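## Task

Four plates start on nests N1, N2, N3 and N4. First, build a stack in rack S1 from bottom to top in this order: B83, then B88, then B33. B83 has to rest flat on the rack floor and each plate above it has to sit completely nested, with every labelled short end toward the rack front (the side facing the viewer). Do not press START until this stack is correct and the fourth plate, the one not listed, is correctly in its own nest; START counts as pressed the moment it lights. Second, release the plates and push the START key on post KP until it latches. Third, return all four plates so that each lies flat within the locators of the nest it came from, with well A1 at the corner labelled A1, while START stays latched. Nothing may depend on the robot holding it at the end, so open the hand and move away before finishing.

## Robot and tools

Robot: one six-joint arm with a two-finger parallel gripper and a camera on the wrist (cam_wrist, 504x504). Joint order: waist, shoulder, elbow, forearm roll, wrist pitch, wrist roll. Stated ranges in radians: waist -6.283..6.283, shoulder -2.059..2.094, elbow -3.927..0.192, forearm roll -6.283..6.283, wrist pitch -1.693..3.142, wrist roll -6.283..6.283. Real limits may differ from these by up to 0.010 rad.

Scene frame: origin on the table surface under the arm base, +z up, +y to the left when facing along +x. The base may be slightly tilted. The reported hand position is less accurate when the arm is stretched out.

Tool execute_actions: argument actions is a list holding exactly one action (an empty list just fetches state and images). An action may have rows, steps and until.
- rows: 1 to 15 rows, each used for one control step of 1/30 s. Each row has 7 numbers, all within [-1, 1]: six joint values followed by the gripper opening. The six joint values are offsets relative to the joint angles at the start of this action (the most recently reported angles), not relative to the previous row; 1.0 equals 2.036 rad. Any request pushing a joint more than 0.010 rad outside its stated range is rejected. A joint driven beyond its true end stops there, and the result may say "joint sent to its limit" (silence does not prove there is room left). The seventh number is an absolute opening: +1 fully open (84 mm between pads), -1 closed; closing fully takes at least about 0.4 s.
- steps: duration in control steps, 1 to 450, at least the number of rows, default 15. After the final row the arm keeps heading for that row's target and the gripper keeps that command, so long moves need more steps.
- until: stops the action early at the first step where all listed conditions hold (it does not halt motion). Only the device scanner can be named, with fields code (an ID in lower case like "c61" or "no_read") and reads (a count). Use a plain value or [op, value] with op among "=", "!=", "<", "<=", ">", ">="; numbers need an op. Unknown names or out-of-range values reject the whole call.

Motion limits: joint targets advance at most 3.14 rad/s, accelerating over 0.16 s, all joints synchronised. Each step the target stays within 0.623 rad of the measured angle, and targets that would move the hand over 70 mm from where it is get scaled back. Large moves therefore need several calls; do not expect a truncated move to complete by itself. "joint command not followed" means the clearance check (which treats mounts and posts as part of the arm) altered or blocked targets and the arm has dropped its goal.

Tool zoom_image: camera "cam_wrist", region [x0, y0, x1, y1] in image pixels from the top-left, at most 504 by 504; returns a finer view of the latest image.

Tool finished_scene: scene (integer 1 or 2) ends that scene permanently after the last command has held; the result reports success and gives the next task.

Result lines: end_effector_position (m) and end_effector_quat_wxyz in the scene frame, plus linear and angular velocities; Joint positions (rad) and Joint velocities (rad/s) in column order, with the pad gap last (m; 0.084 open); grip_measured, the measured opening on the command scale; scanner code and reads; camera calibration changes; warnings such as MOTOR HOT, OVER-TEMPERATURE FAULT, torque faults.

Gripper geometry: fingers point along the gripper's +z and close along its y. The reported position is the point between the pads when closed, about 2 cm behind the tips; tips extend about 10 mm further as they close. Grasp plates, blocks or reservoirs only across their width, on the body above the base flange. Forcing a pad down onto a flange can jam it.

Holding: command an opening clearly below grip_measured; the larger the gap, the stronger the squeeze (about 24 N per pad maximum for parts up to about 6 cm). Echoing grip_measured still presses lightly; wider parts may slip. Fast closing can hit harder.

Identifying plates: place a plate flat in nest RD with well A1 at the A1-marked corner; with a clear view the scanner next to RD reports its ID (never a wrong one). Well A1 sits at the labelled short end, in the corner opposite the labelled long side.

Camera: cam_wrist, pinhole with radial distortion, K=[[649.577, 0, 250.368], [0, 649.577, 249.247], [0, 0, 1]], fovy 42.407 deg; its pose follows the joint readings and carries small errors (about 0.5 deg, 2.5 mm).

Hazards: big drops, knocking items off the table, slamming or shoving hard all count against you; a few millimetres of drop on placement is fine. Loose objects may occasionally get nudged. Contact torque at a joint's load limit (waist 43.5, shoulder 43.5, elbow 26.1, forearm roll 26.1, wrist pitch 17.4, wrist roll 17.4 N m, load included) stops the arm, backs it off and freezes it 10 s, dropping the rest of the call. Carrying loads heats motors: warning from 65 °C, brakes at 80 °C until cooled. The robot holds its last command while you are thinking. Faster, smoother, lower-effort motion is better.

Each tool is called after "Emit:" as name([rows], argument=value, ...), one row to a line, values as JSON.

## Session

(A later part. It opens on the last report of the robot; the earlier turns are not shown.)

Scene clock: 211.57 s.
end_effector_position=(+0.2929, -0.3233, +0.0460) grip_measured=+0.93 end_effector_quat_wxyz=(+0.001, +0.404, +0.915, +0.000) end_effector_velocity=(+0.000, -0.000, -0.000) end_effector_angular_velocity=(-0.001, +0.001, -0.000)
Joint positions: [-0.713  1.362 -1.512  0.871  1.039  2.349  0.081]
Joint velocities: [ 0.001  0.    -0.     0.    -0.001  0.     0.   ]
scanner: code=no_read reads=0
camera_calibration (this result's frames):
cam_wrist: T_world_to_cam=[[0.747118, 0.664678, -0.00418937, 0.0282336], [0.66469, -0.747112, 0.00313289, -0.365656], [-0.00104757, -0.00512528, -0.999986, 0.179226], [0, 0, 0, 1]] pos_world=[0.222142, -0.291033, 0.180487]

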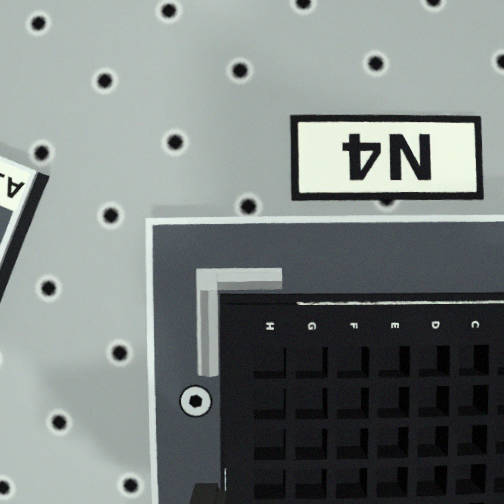

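Emit:
execute_actions([
  {"rows":[[0,0,0.0007,0,0,0,0]],"steps":10},
])

Emit:
execute_actions([
  {"rows":[[0,0,0,0,0,0,1]],"steps":10},
])

Emit:
execute_actions([
  {"rows":[[-0.0265,-0.0196,-0.001,-0.0354,0.0177,0.0167,1]],"steps":15},
])

Scene clock: 213.47 s.
end_effector_position=(+0.2926, -0.3232, +0.0456) grip_measured=+0.93 end_effector_quat_wxyz=(+0.000, +0.404, +0.915, +0.001) end_effector_velocity=(-0.000, +0.000, +0.000) end_effector_angular_velocity=(+0.001, -0.000, -0.000)
Joint positions: [-0.713  1.362 -1.511  0.871  1.038  2.349  0.082]
Joint velocities: [-0. -0.  0. -0.  0. -0. -0.]
scanner: code=no_read reads=0
camera_calibration (this result's frames):
cam_wrist: T_world_to_cam=[[0.747582, 0.664156, -0.00423654, 0.0281071], [0.664168, -0.747578, 0.00269632, -0.365282], [-0.00137637, -0.00482949, -0.999987, 0.179086], [0, 0, 0, 1]] pos_world=[0.221843, -0.29088, 0.180188]

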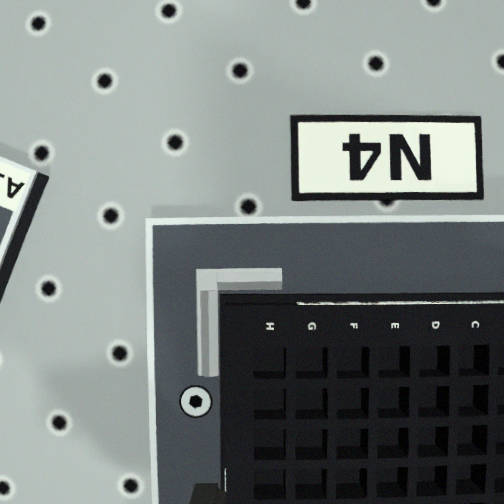

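Scene clock: 213.80 s.
end_effector_position=(+0.2909, -0.3226, +0.0439) grip_measured=+1.00 end_effector_quat_wxyz=(-0.001, +0.405, +0.914, +0.001) end_effector_velocity=(+0.006, -0.005, +0.008) end_effector_angular_velocity=(-0.019, -0.010, +0.009)
Joint positions: [-0.712  1.364 -1.509  0.871  1.038  2.349  0.084]
Joint velocities: [-0.007 -0.007 -0.01  -0.001 -0.007 -0.001 -0.   ]
scanner: code=no_read reads=0
camera_calibration (this result's frames):
cam_wrist: T_world_to_cam=[[0.749013, 0.662542, -0.0041232, 0.0280157], [0.662544, -0.749022, -0.000978735, -0.363552], [-0.00373682, -0.00199872, -0.999991, 0.178973], [0, 0, 0, 1]] pos_world=[0.220554, -0.290512, 0.178731]

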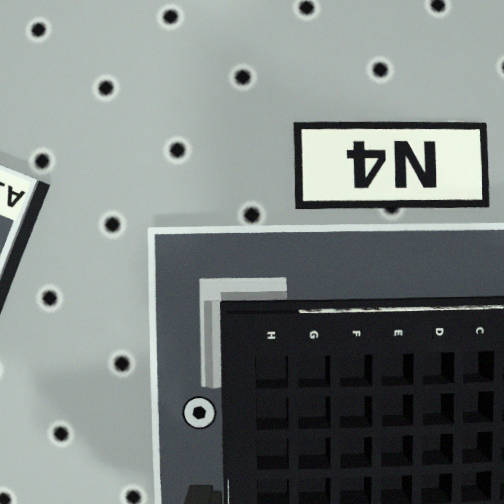

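Scene clock: 214.30 s.
end_effector_position=(+0.2883, -0.3228, +0.0743) grip_measured=+1.00 end_effector_quat_wxyz=(-0.004, +0.407, +0.914, +0.002) end_effector_velocity=(+0.010, -0.004, +0.010) end_effector_angular_velocity=(-0.021, -0.011, +0.015)
Joint positions: [-0.765  1.325 -1.51   0.799  1.074  2.383  0.084]
Joint velocities: [-0.002 -0.011 -0.015  0.    -0.002  0.     0.   ]
scanner: code=no_read reads=0
camera_calibration (this result's frames):
cam_wrist: T_world_to_cam=[[0.751335, 0.659894, -0.00597382, 0.0288824], [0.659866, -0.751359, -0.00606484, -0.361538], [-0.00849063, 0.000614808, -0.999964, 0.211543], [0, 0, 0, 1]] pos_world=[0.218662, -0.290834, 0.209515]

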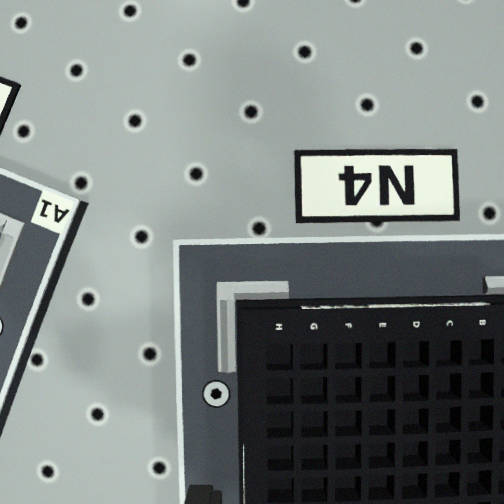

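Seated, it seems. Up to H4, with elbow further out for a view.

Emit:
execute_actions([
  {"rows":[[-0.11,-0.0845,-0.11,-0.1272,0.1154,0.0673,1]],"steps":25},
])

Scene clock: 216.20 s.
end_effector_position=(+0.3111, -0.3371, +0.2824) grip_measured=+1.00 end_effector_quat_wxyz=(+0.034, +0.385, +0.921, -0.050) end_effector_velocity=(-0.001, -0.000, +0.003) end_effector_angular_velocity=(-0.002, -0.002, -0.000)
Joint positions: [-0.988  1.154 -1.734  0.54   1.309  2.52   0.084]
Joint velocities: [-0.004 -0.003 -0.001 -0.002  0.002 -0.    -0.   ]
scanner: code=no_read reads=0
camera_calibration (this result's frames):
cam_wrist: T_world_to_cam=[[0.721376, 0.689061, -0.0693734, 0.0594262], [0.692181, -0.714127, 0.104444, -0.414793], [0.0224269, -0.123362, -0.992108, 0.366278], [0, 0, 0, 1]] pos_world=[0.236029, -0.291978, 0.410832]

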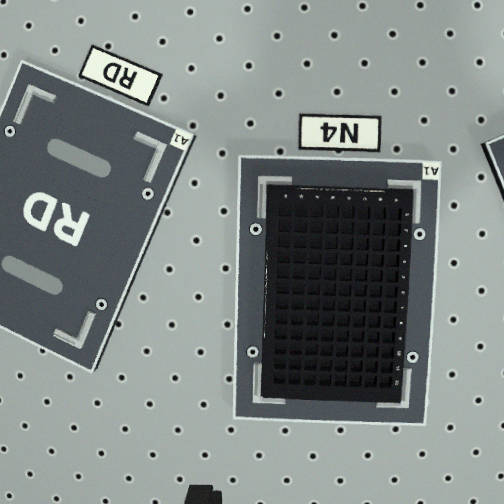

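Good. To R24: Δ(.506,-1.431,.974,.307,.221,-.637).

Emit:
execute_actions([
  {"rows":[[0.2485,-0.7028,0.4784,0.1508,0.1085,-0.3129,1]],"steps":45},
])

Emit:
execute_actions([
  {"rows":[[0.0879,0.0029,0.0673,0.0516,-0.0963,-0.0108,1]],"steps":20},
])

Scene clock: 218.77 s.
end_effector_position=(+0.3880, +0.1748, +0.2384) grip_measured=+1.00 end_effector_quat_wxyz=(+0.003, -0.205, +0.979, -0.005) end_effector_velocity=(+0.001, +0.002, +0.001) end_effector_angular_velocity=(-0.004, -0.003, +0.008)
Joint positions: [-0.483 -0.276 -0.76   0.847  1.53   1.883  0.084]
Joint velocities: [ 0.002 -0.007 -0.001  0.001 -0.    -0.001 -0.   ]
scanner: code=no_read reads=0
camera_calibration (this result's frames):
cam_wrist: T_world_to_cam=[[-0.389908, 0.920723, -0.0155591, 0.0260735], [0.920774, 0.390041, 0.00658998, -0.356213], [0.0121362, -0.011757, -0.999857, 0.370322], [0, 0, 0, 1]] pos_world=[0.333664, 0.119285, 0.373023]

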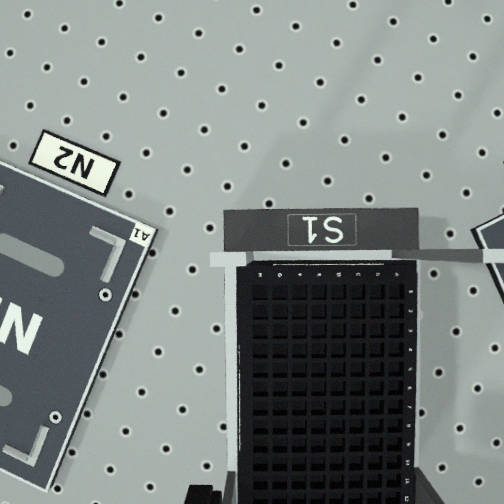

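Scene clock: 219.43 s.
end_effector_position=(+0.3846, +0.1706, +0.1653) grip_measured=+1.00 end_effector_quat_wxyz=(+0.001, -0.206, +0.979, -0.001) end_effector_velocity=(-0.001, +0.000, -0.001) end_effector_angular_velocity=(+0.001, +0.003, -0.001)
Joint positions: [-0.304 -0.27  -0.624  0.952  1.334  1.861  0.084]
Joint velocities: [ 0.003  0.001  0.002  0.001 -0.001  0.    -0.   ]
scanner: code=no_read reads=0
camera_calibration (this result's frames):
cam_wrist: T_world_to_cam=[[-0.391717, 0.920045, -0.00863747, 0.0271299], [0.920056, 0.391762, 0.00437608, -0.35066], [0.00741002, -0.00623277, -0.999953, 0.298163], [0, 0, 0, 1]] pos_world=[0.331045, 0.114273, 0.299918]

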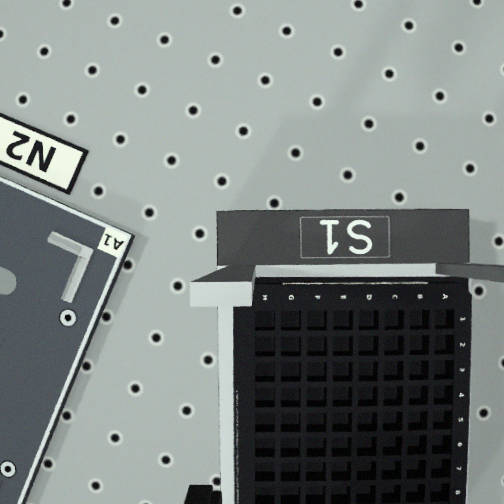

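To R120 then the .0996 pose (-.119,-.21,-.558,1.089,1.156,1.827).

Emit:
execute_actions([
  {"rows":[[0.0629,0.0162,0.026,0.0442,-0.0614,-0.0098,1]],"steps":18},
])

Emit:
execute_actions([
  {"rows":[[0.028,0.0133,0.0064,0.0231,-0.026,-0.0069,1]],"steps":16},
])

Scene clock: 221.23 s.
end_effector_position=(+0.3839, +0.1706, +0.1200) grip_measured=+1.00 end_effector_quat_wxyz=(+0.000, -0.206, +0.979, -0.001) end_effector_velocity=(-0.001, -0.000, -0.001) end_effector_angular_velocity=(+0.001, +0.003, -0.001)
Joint positions: [-0.177 -0.237 -0.571  1.042  1.209  1.841  0.084]
Joint velocities: [ 0.002  0.001  0.002  0.001 -0.     0.     0.   ]
scanner: code=no_read reads=0
camera_calibration (this result's frames):
cam_wrist: T_world_to_cam=[[-0.391352, 0.920216, -0.00686319, 0.0260827], [0.920223, 0.39138, 0.00333294, -0.34973], [0.00575313, -0.00501132, -0.999971, 0.253262], [0, 0, 0, 1]] pos_world=[0.33058, 0.114145, 0.2546]

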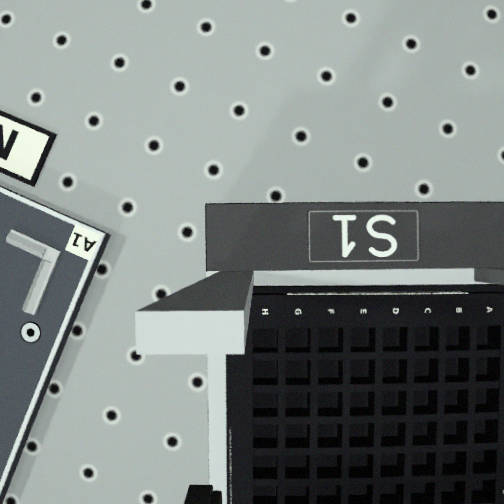

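Scene clock: 221.77 s.
end_effector_position=(+0.3841, +0.1701, +0.1000) grip_measured=+1.00 end_effector_quat_wxyz=(+0.000, -0.205, +0.979, +0.000) end_effector_velocity=(-0.001, -0.000, -0.001) end_effector_angular_velocity=(+0.001, +0.001, -0.001)
Joint positions: [-0.12  -0.21  -0.558  1.089  1.156  1.827  0.084]
Joint velocities: [ 0.001  0.001  0.001  0.001 -0.    -0.     0.   ]
scanner: code=no_read reads=0
camera_calibration (this result's frames):
cam_wrist: T_world_to_cam=[[-0.388795, 0.92131, -0.00516935, 0.0251735], [0.92131, 0.388814, 0.00343866, -0.349614], [0.00517799, -0.00342563, -0.999981, 0.233177], [0, 0, 0, 1]] pos_world=[0.330683, 0.113541, 0.234505]

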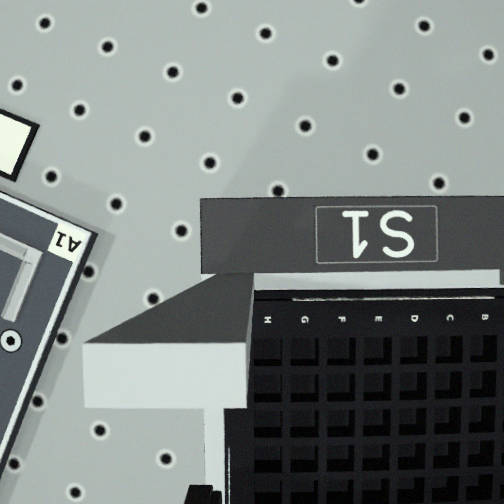

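Emit:
execute_actions([
  {"rows":[[0.03,0.013,0.0054,0.0265,-0.028,-0.0103,1]],"steps":18},
])

Scene clock: 223.30 s.
end_effector_position=(+0.3845, +0.1703, +0.0798) grip_measured=+1.00 end_effector_quat_wxyz=(+0.002, -0.206, +0.979, -0.001) end_effector_velocity=(-0.001, -0.000, -0.001) end_effector_angular_velocity=(+0.001, +0.002, -0.001)
Joint positions: [-0.059 -0.184 -0.547  1.143  1.099  1.806  0.084]
Joint velocities: [0.001 0.001 0.001 0.    0.    0.    0.   ]
scanner: code=no_read reads=0
camera_calibration (this result's frames):
cam_wrist: T_world_to_cam=[[-0.391703, 0.920058, -0.00790724, 0.026542], [0.920051, 0.391752, 0.00606094, -0.35019], [0.0086741, -0.00490097, -0.99995, 0.211885], [0, 0, 0, 1]] pos_world=[0.330751, 0.113806, 0.214206]

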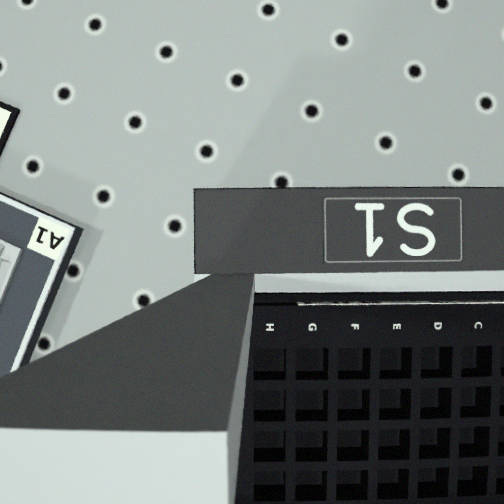

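Grip and lift.

Emit:
execute_actions([
  {"rows":[[0,0,0,0,0,0,0.6],[0,0,0,0,0,0,0.3],[0,0,0,0,0,0,0]],"steps":12},
])

Emit:
execute_actions([
  {"rows":[[-0.0201,-0.0088,-0.0039,-0.0187,0.0192,0.0069,0]],"steps":14},
])

Emit:
execute_actions([
  {"rows":[[-0.0386,-0.0184,-0.0059,-0.0309,0.0344,0.0103,0]],"steps":16},
])

Emit:
execute_actions([
  {"rows":[[-0.0629,-0.0165,-0.0255,-0.0442,0.0614,0.0098,0]],"steps":18},
])

Emit:
execute_actions([
  {"rows":[[-0.059,-0.0025,-0.0368,-0.0349,0.0619,0.0044,0]],"steps":18},
])

Emit:
execute_actions([
  {"rows":[[-0.0285,0,-0.031,-0.0167,0.0344,0.0064,0]],"steps":14},
])

Scene clock: 226.53 s.
end_effector_position=(+0.3846, +0.1703, +0.0799) grip_measured=+0.93 end_effector_quat_wxyz=(+0.002, -0.206, +0.978, -0.001) end_effector_velocity=(+0.000, +0.000, +0.000) end_effector_angular_velocity=(-0.000, -0.001, -0.000)
Joint positions: [-0.059 -0.184 -0.547  1.143  1.099  1.806  0.082]
Joint velocities: [ 0.    -0.    -0.     0.001 -0.001  0.     0.   ]
scanner: code=no_read reads=0
camera_calibration (this result's frames):
cam_wrist: T_world_to_cam=[[-0.391851, 0.919992, -0.00827465, 0.0267205], [0.919984, 0.391905, 0.00637712, -0.350344], [0.00910977, -0.00511367, -0.999945, 0.211899], [0, 0, 0, 1]] pos_world=[0.330851, 0.113802, 0.214343]

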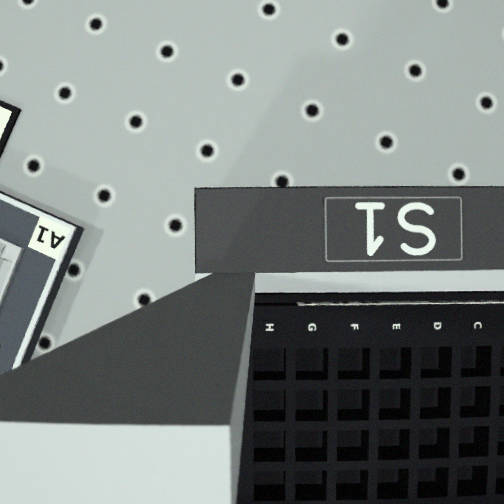

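Scene clock: 227.00 s.
end_effector_position=(+0.3843, +0.1703, +0.0934) grip_measured=+0.93 end_effector_quat_wxyz=(+0.000, -0.206, +0.979, -0.000) end_effector_velocity=(-0.000, -0.000, +0.000) end_effector_angular_velocity=(-0.000, +0.000, +0.001)
Joint positions: [-0.1   -0.202 -0.555  1.105  1.138  1.82   0.082]
Joint velocities: [-0.001 -0.     0.    -0.001  0.001 -0.001 -0.   ]
scanner: code=no_read reads=0
camera_calibration (this result's frames):
cam_wrist: T_world_to_cam=[[-0.391272, 0.920257, -0.00576448, 0.0262164], [0.92026, 0.391293, 0.0032407, -0.349874], [0.00523788, -0.00403683, -0.999978, 0.226711], [0, 0, 0, 1]] pos_world=[0.331045, 0.113692, 0.227991]

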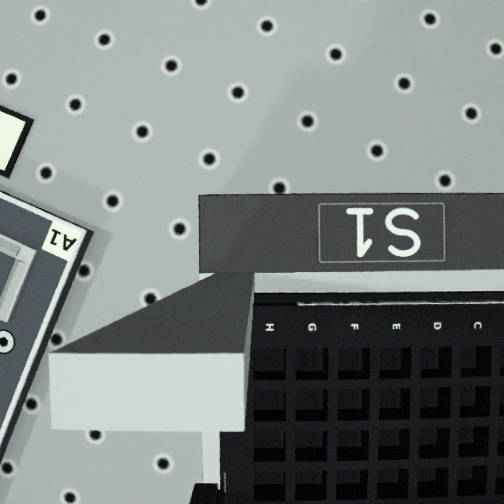

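Scene clock: 227.53 s.
end_effector_position=(+0.3836, +0.1700, +0.1204) grip_measured=+0.93 end_effector_quat_wxyz=(+0.002, -0.205, +0.979, -0.001) end_effector_velocity=(-0.001, -0.000, -0.000) end_effector_angular_velocity=(+0.001, +0.001, -0.001)
Joint positions: [-0.178 -0.239 -0.568  1.042  1.207  1.841  0.082]
Joint velocities: [-0.    -0.     0.001 -0.     0.001  0.    -0.   ]
scanner: code=no_read reads=0
camera_calibration (this result's frames):
cam_wrist: T_world_to_cam=[[-0.390068, 0.920744, -0.00878248, 0.026138], [0.92075, 0.390119, 0.00511681, -0.349412], [0.00813748, -0.00609057, -0.999948, 0.252943], [0, 0, 0, 1]] pos_world=[0.329859, 0.113787, 0.254947]

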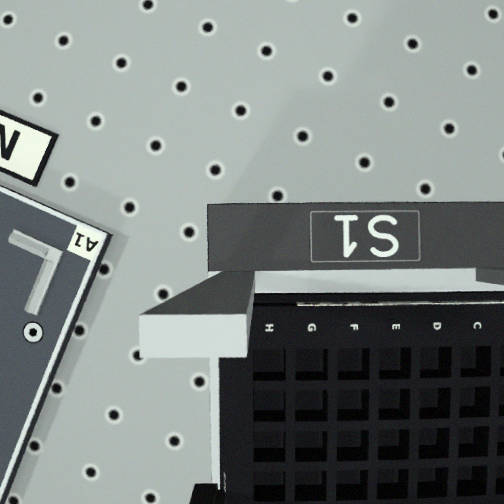

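Scene clock: 228.13 s.
end_effector_position=(+0.3838, +0.1701, +0.1654) grip_measured=+0.93 end_effector_quat_wxyz=(+0.002, -0.205, +0.979, -0.002) end_effector_velocity=(+0.000, +0.000, +0.001) end_effector_angular_velocity=(-0.000, -0.000, +0.000)
Joint positions: [-0.306 -0.273 -0.62   0.953  1.332  1.861  0.082]
Joint velocities: [-0.002 -0.001 -0.001 -0.001  0.001  0.    -0.   ]
scanner: code=no_read reads=0
camera_calibration (this result's frames):
cam_wrist: T_world_to_cam=[[-0.390101, 0.920718, -0.00998134, 0.0267855], [0.920724, 0.390168, 0.00595453, -0.350019], [0.00937685, -0.0068672, -0.999932, 0.297628], [0, 0, 0, 1]] pos_world=[0.329929, 0.113948, 0.299959]

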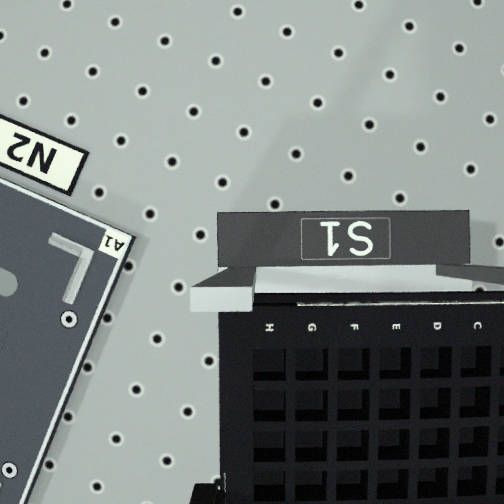

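Scene clock: 228.73 s.
end_effector_position=(+0.3838, +0.1701, +0.2100) grip_measured=+0.93 end_effector_quat_wxyz=(+0.002, -0.203, +0.979, -0.001) end_effector_velocity=(+0.000, -0.000, +0.001) end_effector_angular_velocity=(-0.002, -0.001, +0.001)
Joint positions: [-0.426 -0.278 -0.695  0.882  1.459  1.87   0.082]
Joint velocities: [-0.001 -0.    -0.002 -0.001  0.    -0.    -0.   ]
scanner: code=no_read reads=0
camera_calibration (this result's frames):
cam_wrist: T_world_to_cam=[[-0.38604, 0.922444, -0.00831372, 0.0250468], [0.922432, 0.386098, 0.00692508, -0.350404], [0.00959791, -0.00499548, -0.999941, 0.341756], [0, 0, 0, 1]] pos_world=[0.329613, 0.113893, 0.34437]

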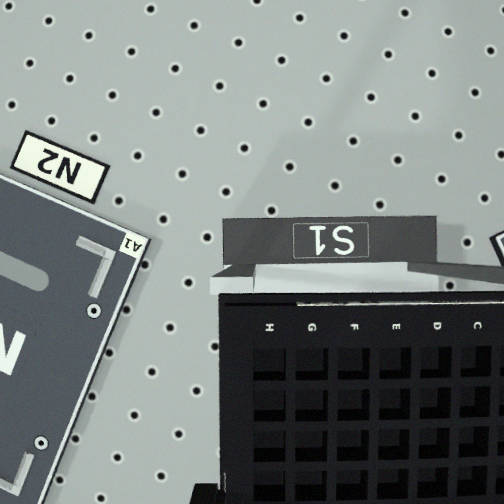

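Scene clock: 229.20 s.
end_effector_position=(+0.3873, +0.1745, +0.2380) grip_measured=+0.93 end_effector_quat_wxyz=(+0.003, -0.205, +0.979, -0.005) end_effector_velocity=(+0.003, +0.001, +0.003) end_effector_angular_velocity=(-0.005, -0.007, +0.007)
Joint positions: [-0.483 -0.278 -0.757  0.848  1.529  1.883  0.082]
Joint velocities: [-0.001 -0.002 -0.008  0.001 -0.001 -0.    -0.   ]
scanner: code=no_read reads=0
camera_calibration (this result's frames):
cam_wrist: T_world_to_cam=[[-0.388492, 0.921319, -0.015667, 0.0254454], [0.921361, 0.388637, 0.0074668, -0.355635], [0.0129681, -0.0115342, -0.999849, 0.369533], [0, 0, 0, 1]] pos_world=[0.332762, 0.119032, 0.372532]

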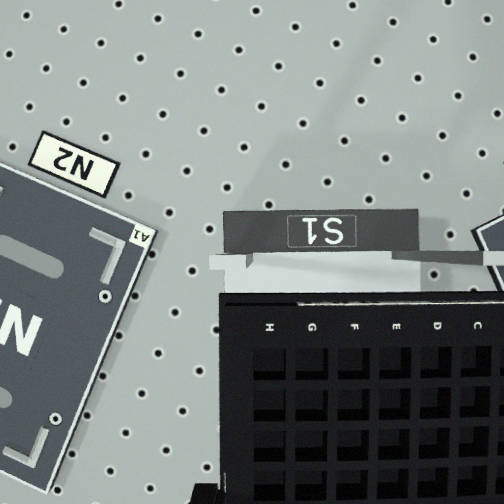

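H2 Δ(-.108,.576,-.311,-.041,-.093,.18); then A2 Δ(.346,.143,.183,.338,-.361,-.173).

Emit:
execute_actions([
  {"rows":[[-0.053,0.2829,-0.1528,-0.0201,-0.0457,0.0884,0]],"steps":30},
])

Emit:
execute_actions([
  {"rows":[[0.17,0.0702,0.0899,0.166,-0.1773,-0.085,0]],"steps":32},
])

Scene clock: 231.50 s.
end_effector_position=(+0.4312, +0.0090, +0.2400) grip_measured=+0.93 end_effector_quat_wxyz=(-0.001, +0.010, +1.000, +0.007) end_effector_velocity=(+0.000, -0.001, -0.000) end_effector_angular_velocity=(+0.001, -0.000, -0.002)
Joint positions: [-0.591  0.298 -1.068  0.807  1.436  2.063  0.082]
Joint velocities: [-0.001  0.003 -0.002  0.001 -0.     0.    -0.   ]
scanner: code=no_read reads=0
camera_calibration (this result's frames):
cam_wrist: T_world_to_cam=[[0.033782, 0.99939, 0.00881977, 0.00634122], [0.999429, -0.0337871, 0.000430334, -0.359961], [0.000728067, 0.0088002, -0.999961, 0.374258], [0, 0, 0, 1]] pos_world=[0.359269, -0.021793, 0.374343]

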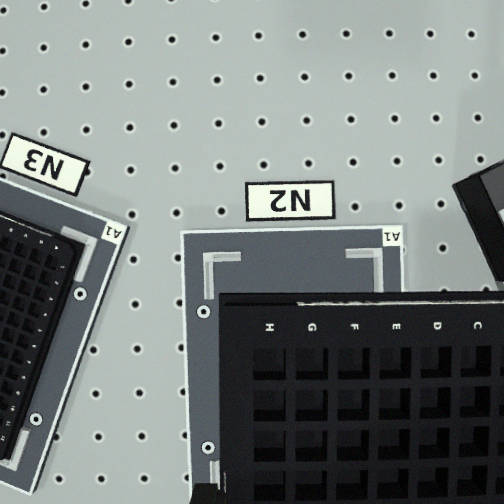

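Scene clock: 232.57 s.
end_effector_position=(+0.4272, -0.0012, +0.0608) grip_measured=+0.93 end_effector_quat_wxyz=(+0.001, +0.005, +1.000, -0.001) end_effector_velocity=(-0.000, +0.000, -0.001) end_effector_angular_velocity=(+0.000, +0.001, +0.000)
Joint positions: [-0.245  0.44  -0.885  1.145  1.075  1.89   0.082]
Joint velocities: [ 0.001  0.001 -0.     0.     0.     0.     0.   ]
scanner: code=no_read reads=0
camera_calibration (this result's frames):
cam_wrist: T_world_to_cam=[[0.0227801, 0.999716, -0.00694709, 0.0238885], [0.999727, -0.0227437, 0.0052629, -0.356671], [0.0051034, -0.00706509, -0.999962, 0.193263], [0, 0, 0, 1]] pos_world=[0.355043, -0.0306284, 0.195299]

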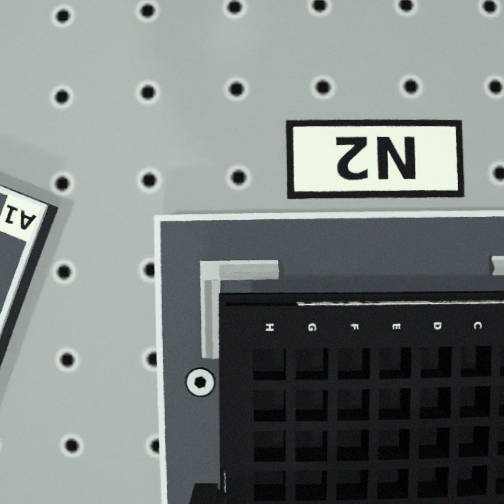

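Emit:
execute_actions([
  {"rows":[[0.0092,0.0063,0.0032,0.0118,-0.0083,-0.0075,0]],"steps":16},
])

Scene clock: 234.90 s.
end_effector_position=(+0.4246, -0.0026, +0.0512) grip_measured=+0.93 end_effector_quat_wxyz=(+0.001, +0.005, +1.000, -0.002) end_effector_velocity=(-0.001, +0.000, -0.001) end_effector_angular_velocity=(+0.001, +0.001, -0.002)
Joint positions: [-0.227  0.453 -0.878  1.169  1.058  1.875  0.082]
Joint velocities: [ 0.     0.001  0.002  0.001  0.001 -0.     0.   ]
scanner: code=no_read reads=0
camera_calibration (this result's frames):
cam_wrist: T_world_to_cam=[[0.0235962, 0.99968, -0.00906275, 0.0250263], [0.999709, -0.0235503, 0.00514321, -0.354023], [0.00492813, -0.00918148, -0.999946, 0.183743], [0, 0, 0, 1]] pos_world=[0.352424, -0.0316686, 0.185781]

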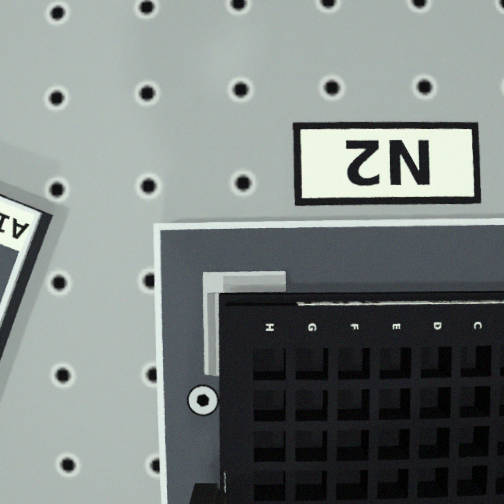

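Emit:
execute_actions([
  {"rows":[[0.0007,-0.0008,-0.0001,0,0,-0.002,0]],"steps":12},
])

Scene clock: 236.47 s.
end_effector_position=(+0.4250, -0.0018, +0.0512) grip_measured=+0.93 end_effector_quat_wxyz=(+0.001, +0.002, +1.000, -0.002) end_effector_velocity=(-0.000, +0.000, -0.000) end_effector_angular_velocity=(+0.001, +0.000, -0.000)
Joint positions: [-0.225  0.452 -0.879  1.169  1.058  1.87   0.082]
Joint velocities: [-0.     0.     0.    -0.     0.001 -0.    -0.   ]
scanner: code=no_read reads=0
camera_calibration (this result's frames):
cam_wrist: T_world_to_cam=[[0.0172804, 0.999807, -0.00929252, 0.0269341], [0.999839, -0.0172348, 0.00496643, -0.354515], [0.00480531, -0.00937684, -0.999944, 0.18377], [0, 0, 0, 1]] pos_world=[0.35311, -0.0313157, 0.185771]

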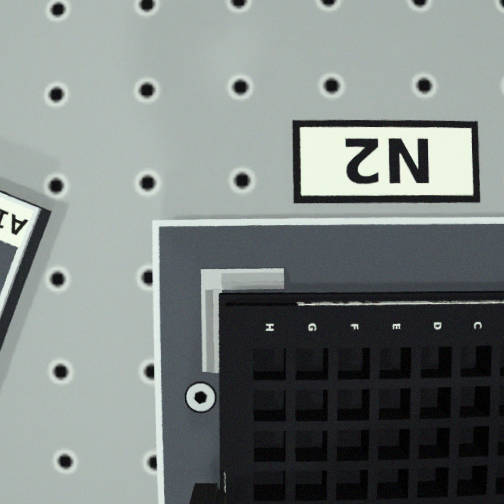

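Descend 5.5 mm, slight inward.

Emit:
execute_actions([
  {"rows":[[0.0064,0.0036,0.0006,0.007,-0.0049,-0.0033,0]],"steps":15},
])

Scene clock: 237.73 s.
end_effector_position=(+0.4247, -0.0017, +0.0455) grip_measured=+0.93 end_effector_quat_wxyz=(+0.001, +0.002, +1.000, -0.003) end_effector_velocity=(+0.000, -0.000, +0.000) end_effector_angular_velocity=(-0.001, -0.001, +0.000)
Joint positions: [-0.212  0.459 -0.877  1.183  1.048  1.864  0.082]
Joint velocities: [ 0.     0.    -0.001  0.    -0.001  0.     0.   ]
scanner: code=no_read reads=0
camera_calibration (this result's frames):
cam_wrist: T_world_to_cam=[[0.0164248, 0.999806, -0.0108513, 0.0272675], [0.999855, -0.016374, 0.00475126, -0.354107], [0.00457266, -0.0109278, -0.99993, 0.178149], [0, 0, 0, 1]] pos_world=[0.352793, -0.0311136, 0.180115]

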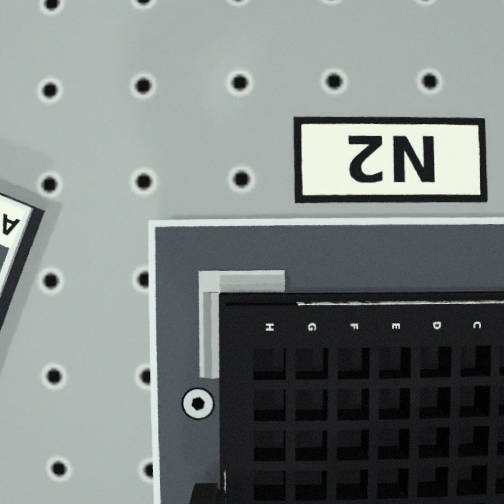

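Emit:
execute_actions([
  {"rows":[[0,0,0,0,0,0,1]],"steps":10},
])

Emit:
execute_actions([
  {"rows":[[-0.0354,-0.0216,-0.001,-0.0393,0.0275,0.0187,1]],"steps":15},
])

Emit:
execute_actions([
  {"rows":[[-0.15,-0.057,-0.15,-0.145,0.163,0.078,1]],"steps":28},
])

Scene clock: 239.60 s.
end_effector_position=(+0.4243, -0.0022, +0.0454) grip_measured=+1.00 end_effector_quat_wxyz=(+0.001, +0.002, +1.000, -0.003) end_effector_velocity=(+0.002, +0.002, +0.001) end_effector_angular_velocity=(+0.003, -0.002, +0.005)
Joint positions: [-0.212  0.459 -0.877  1.183  1.047  1.864  0.084]
Joint velocities: [ 0.    -0.003 -0.002  0.     0.004 -0.001  0.   ]
scanner: code=no_read reads=0
camera_calibration (this result's frames):
cam_wrist: T_world_to_cam=[[0.0173705, 0.999782, -0.0115634, 0.0273746], [0.99984, -0.0173199, 0.00445496, -0.353733], [0.00425372, -0.0116389, -0.999923, 0.178178], [0, 0, 0, 1]] pos_world=[0.352443, -0.0314215, 0.180057]

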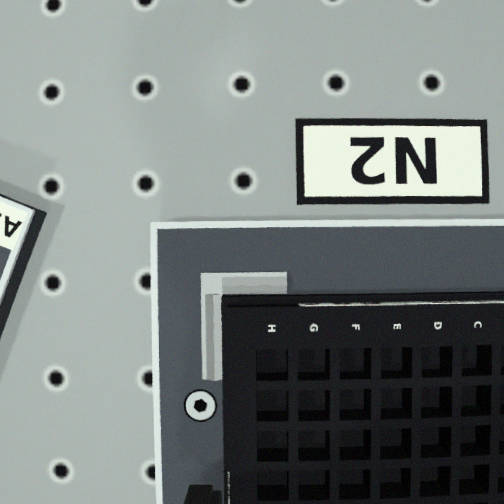

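Scene clock: 240.10 s.
end_effector_position=(+0.4235, -0.0010, +0.0771) grip_measured=+1.00 end_effector_quat_wxyz=(-0.000, +0.005, +1.000, +0.002) end_effector_velocity=(+0.004, +0.001, +0.003) end_effector_angular_velocity=(-0.004, -0.007, +0.006)
Joint positions: [-0.284  0.416 -0.879  1.103  1.103  1.902  0.084]
Joint velocities: [-0.002 -0.004 -0.006 -0.    -0.     0.001  0.   ]
scanner: code=no_read reads=0
camera_calibration (this result's frames):
cam_wrist: T_world_to_cam=[[0.0231477, 0.999729, -0.00252286, 0.023379], [0.999731, -0.0231432, 0.00177947, -0.352815], [0.0017206, -0.00256337, -0.999995, 0.210959], [0, 0, 0, 1]] pos_world=[0.351815, -0.0309972, 0.211645]

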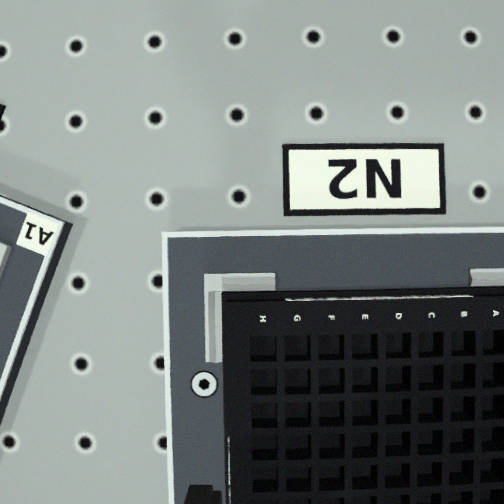

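Scene clock: 241.03 s.
end_effector_position=(+0.4708, +0.0150, +0.2739) grip_measured=+1.00 end_effector_quat_wxyz=(+0.022, -0.032, +0.999, -0.025) end_effector_velocity=(+0.001, +0.000, +0.002) end_effector_angular_velocity=(-0.003, -0.003, +0.001)
Joint positions: [-0.589  0.3   -1.184  0.808  1.435  2.061  0.084]
Joint velocities: [-0.003 -0.001 -0.003 -0.001  0.001  0.001  0.   ]
scanner: code=no_read reads=0
camera_calibration (this result's frames):
cam_wrist: T_world_to_cam=[[-0.049339, 0.997219, -0.0558539, 0.0555305], [0.997597, 0.0519263, 0.0458595, -0.412278], [0.0486322, -0.0534571, -0.997385, 0.385671], [0, 0, 0, 1]] pos_world=[0.395271, -0.0133512, 0.406671]

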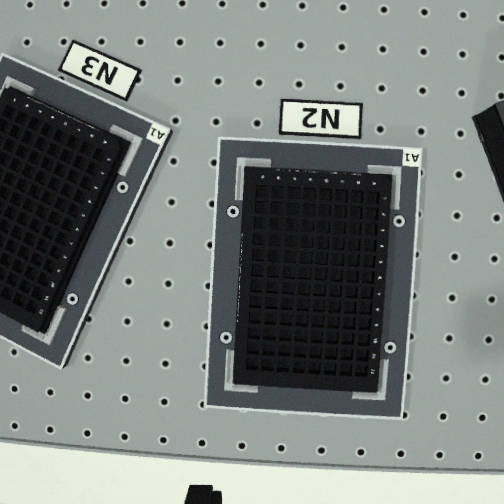

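Emit:
finished_scene(scene=2)

The scene is finished: the task was done.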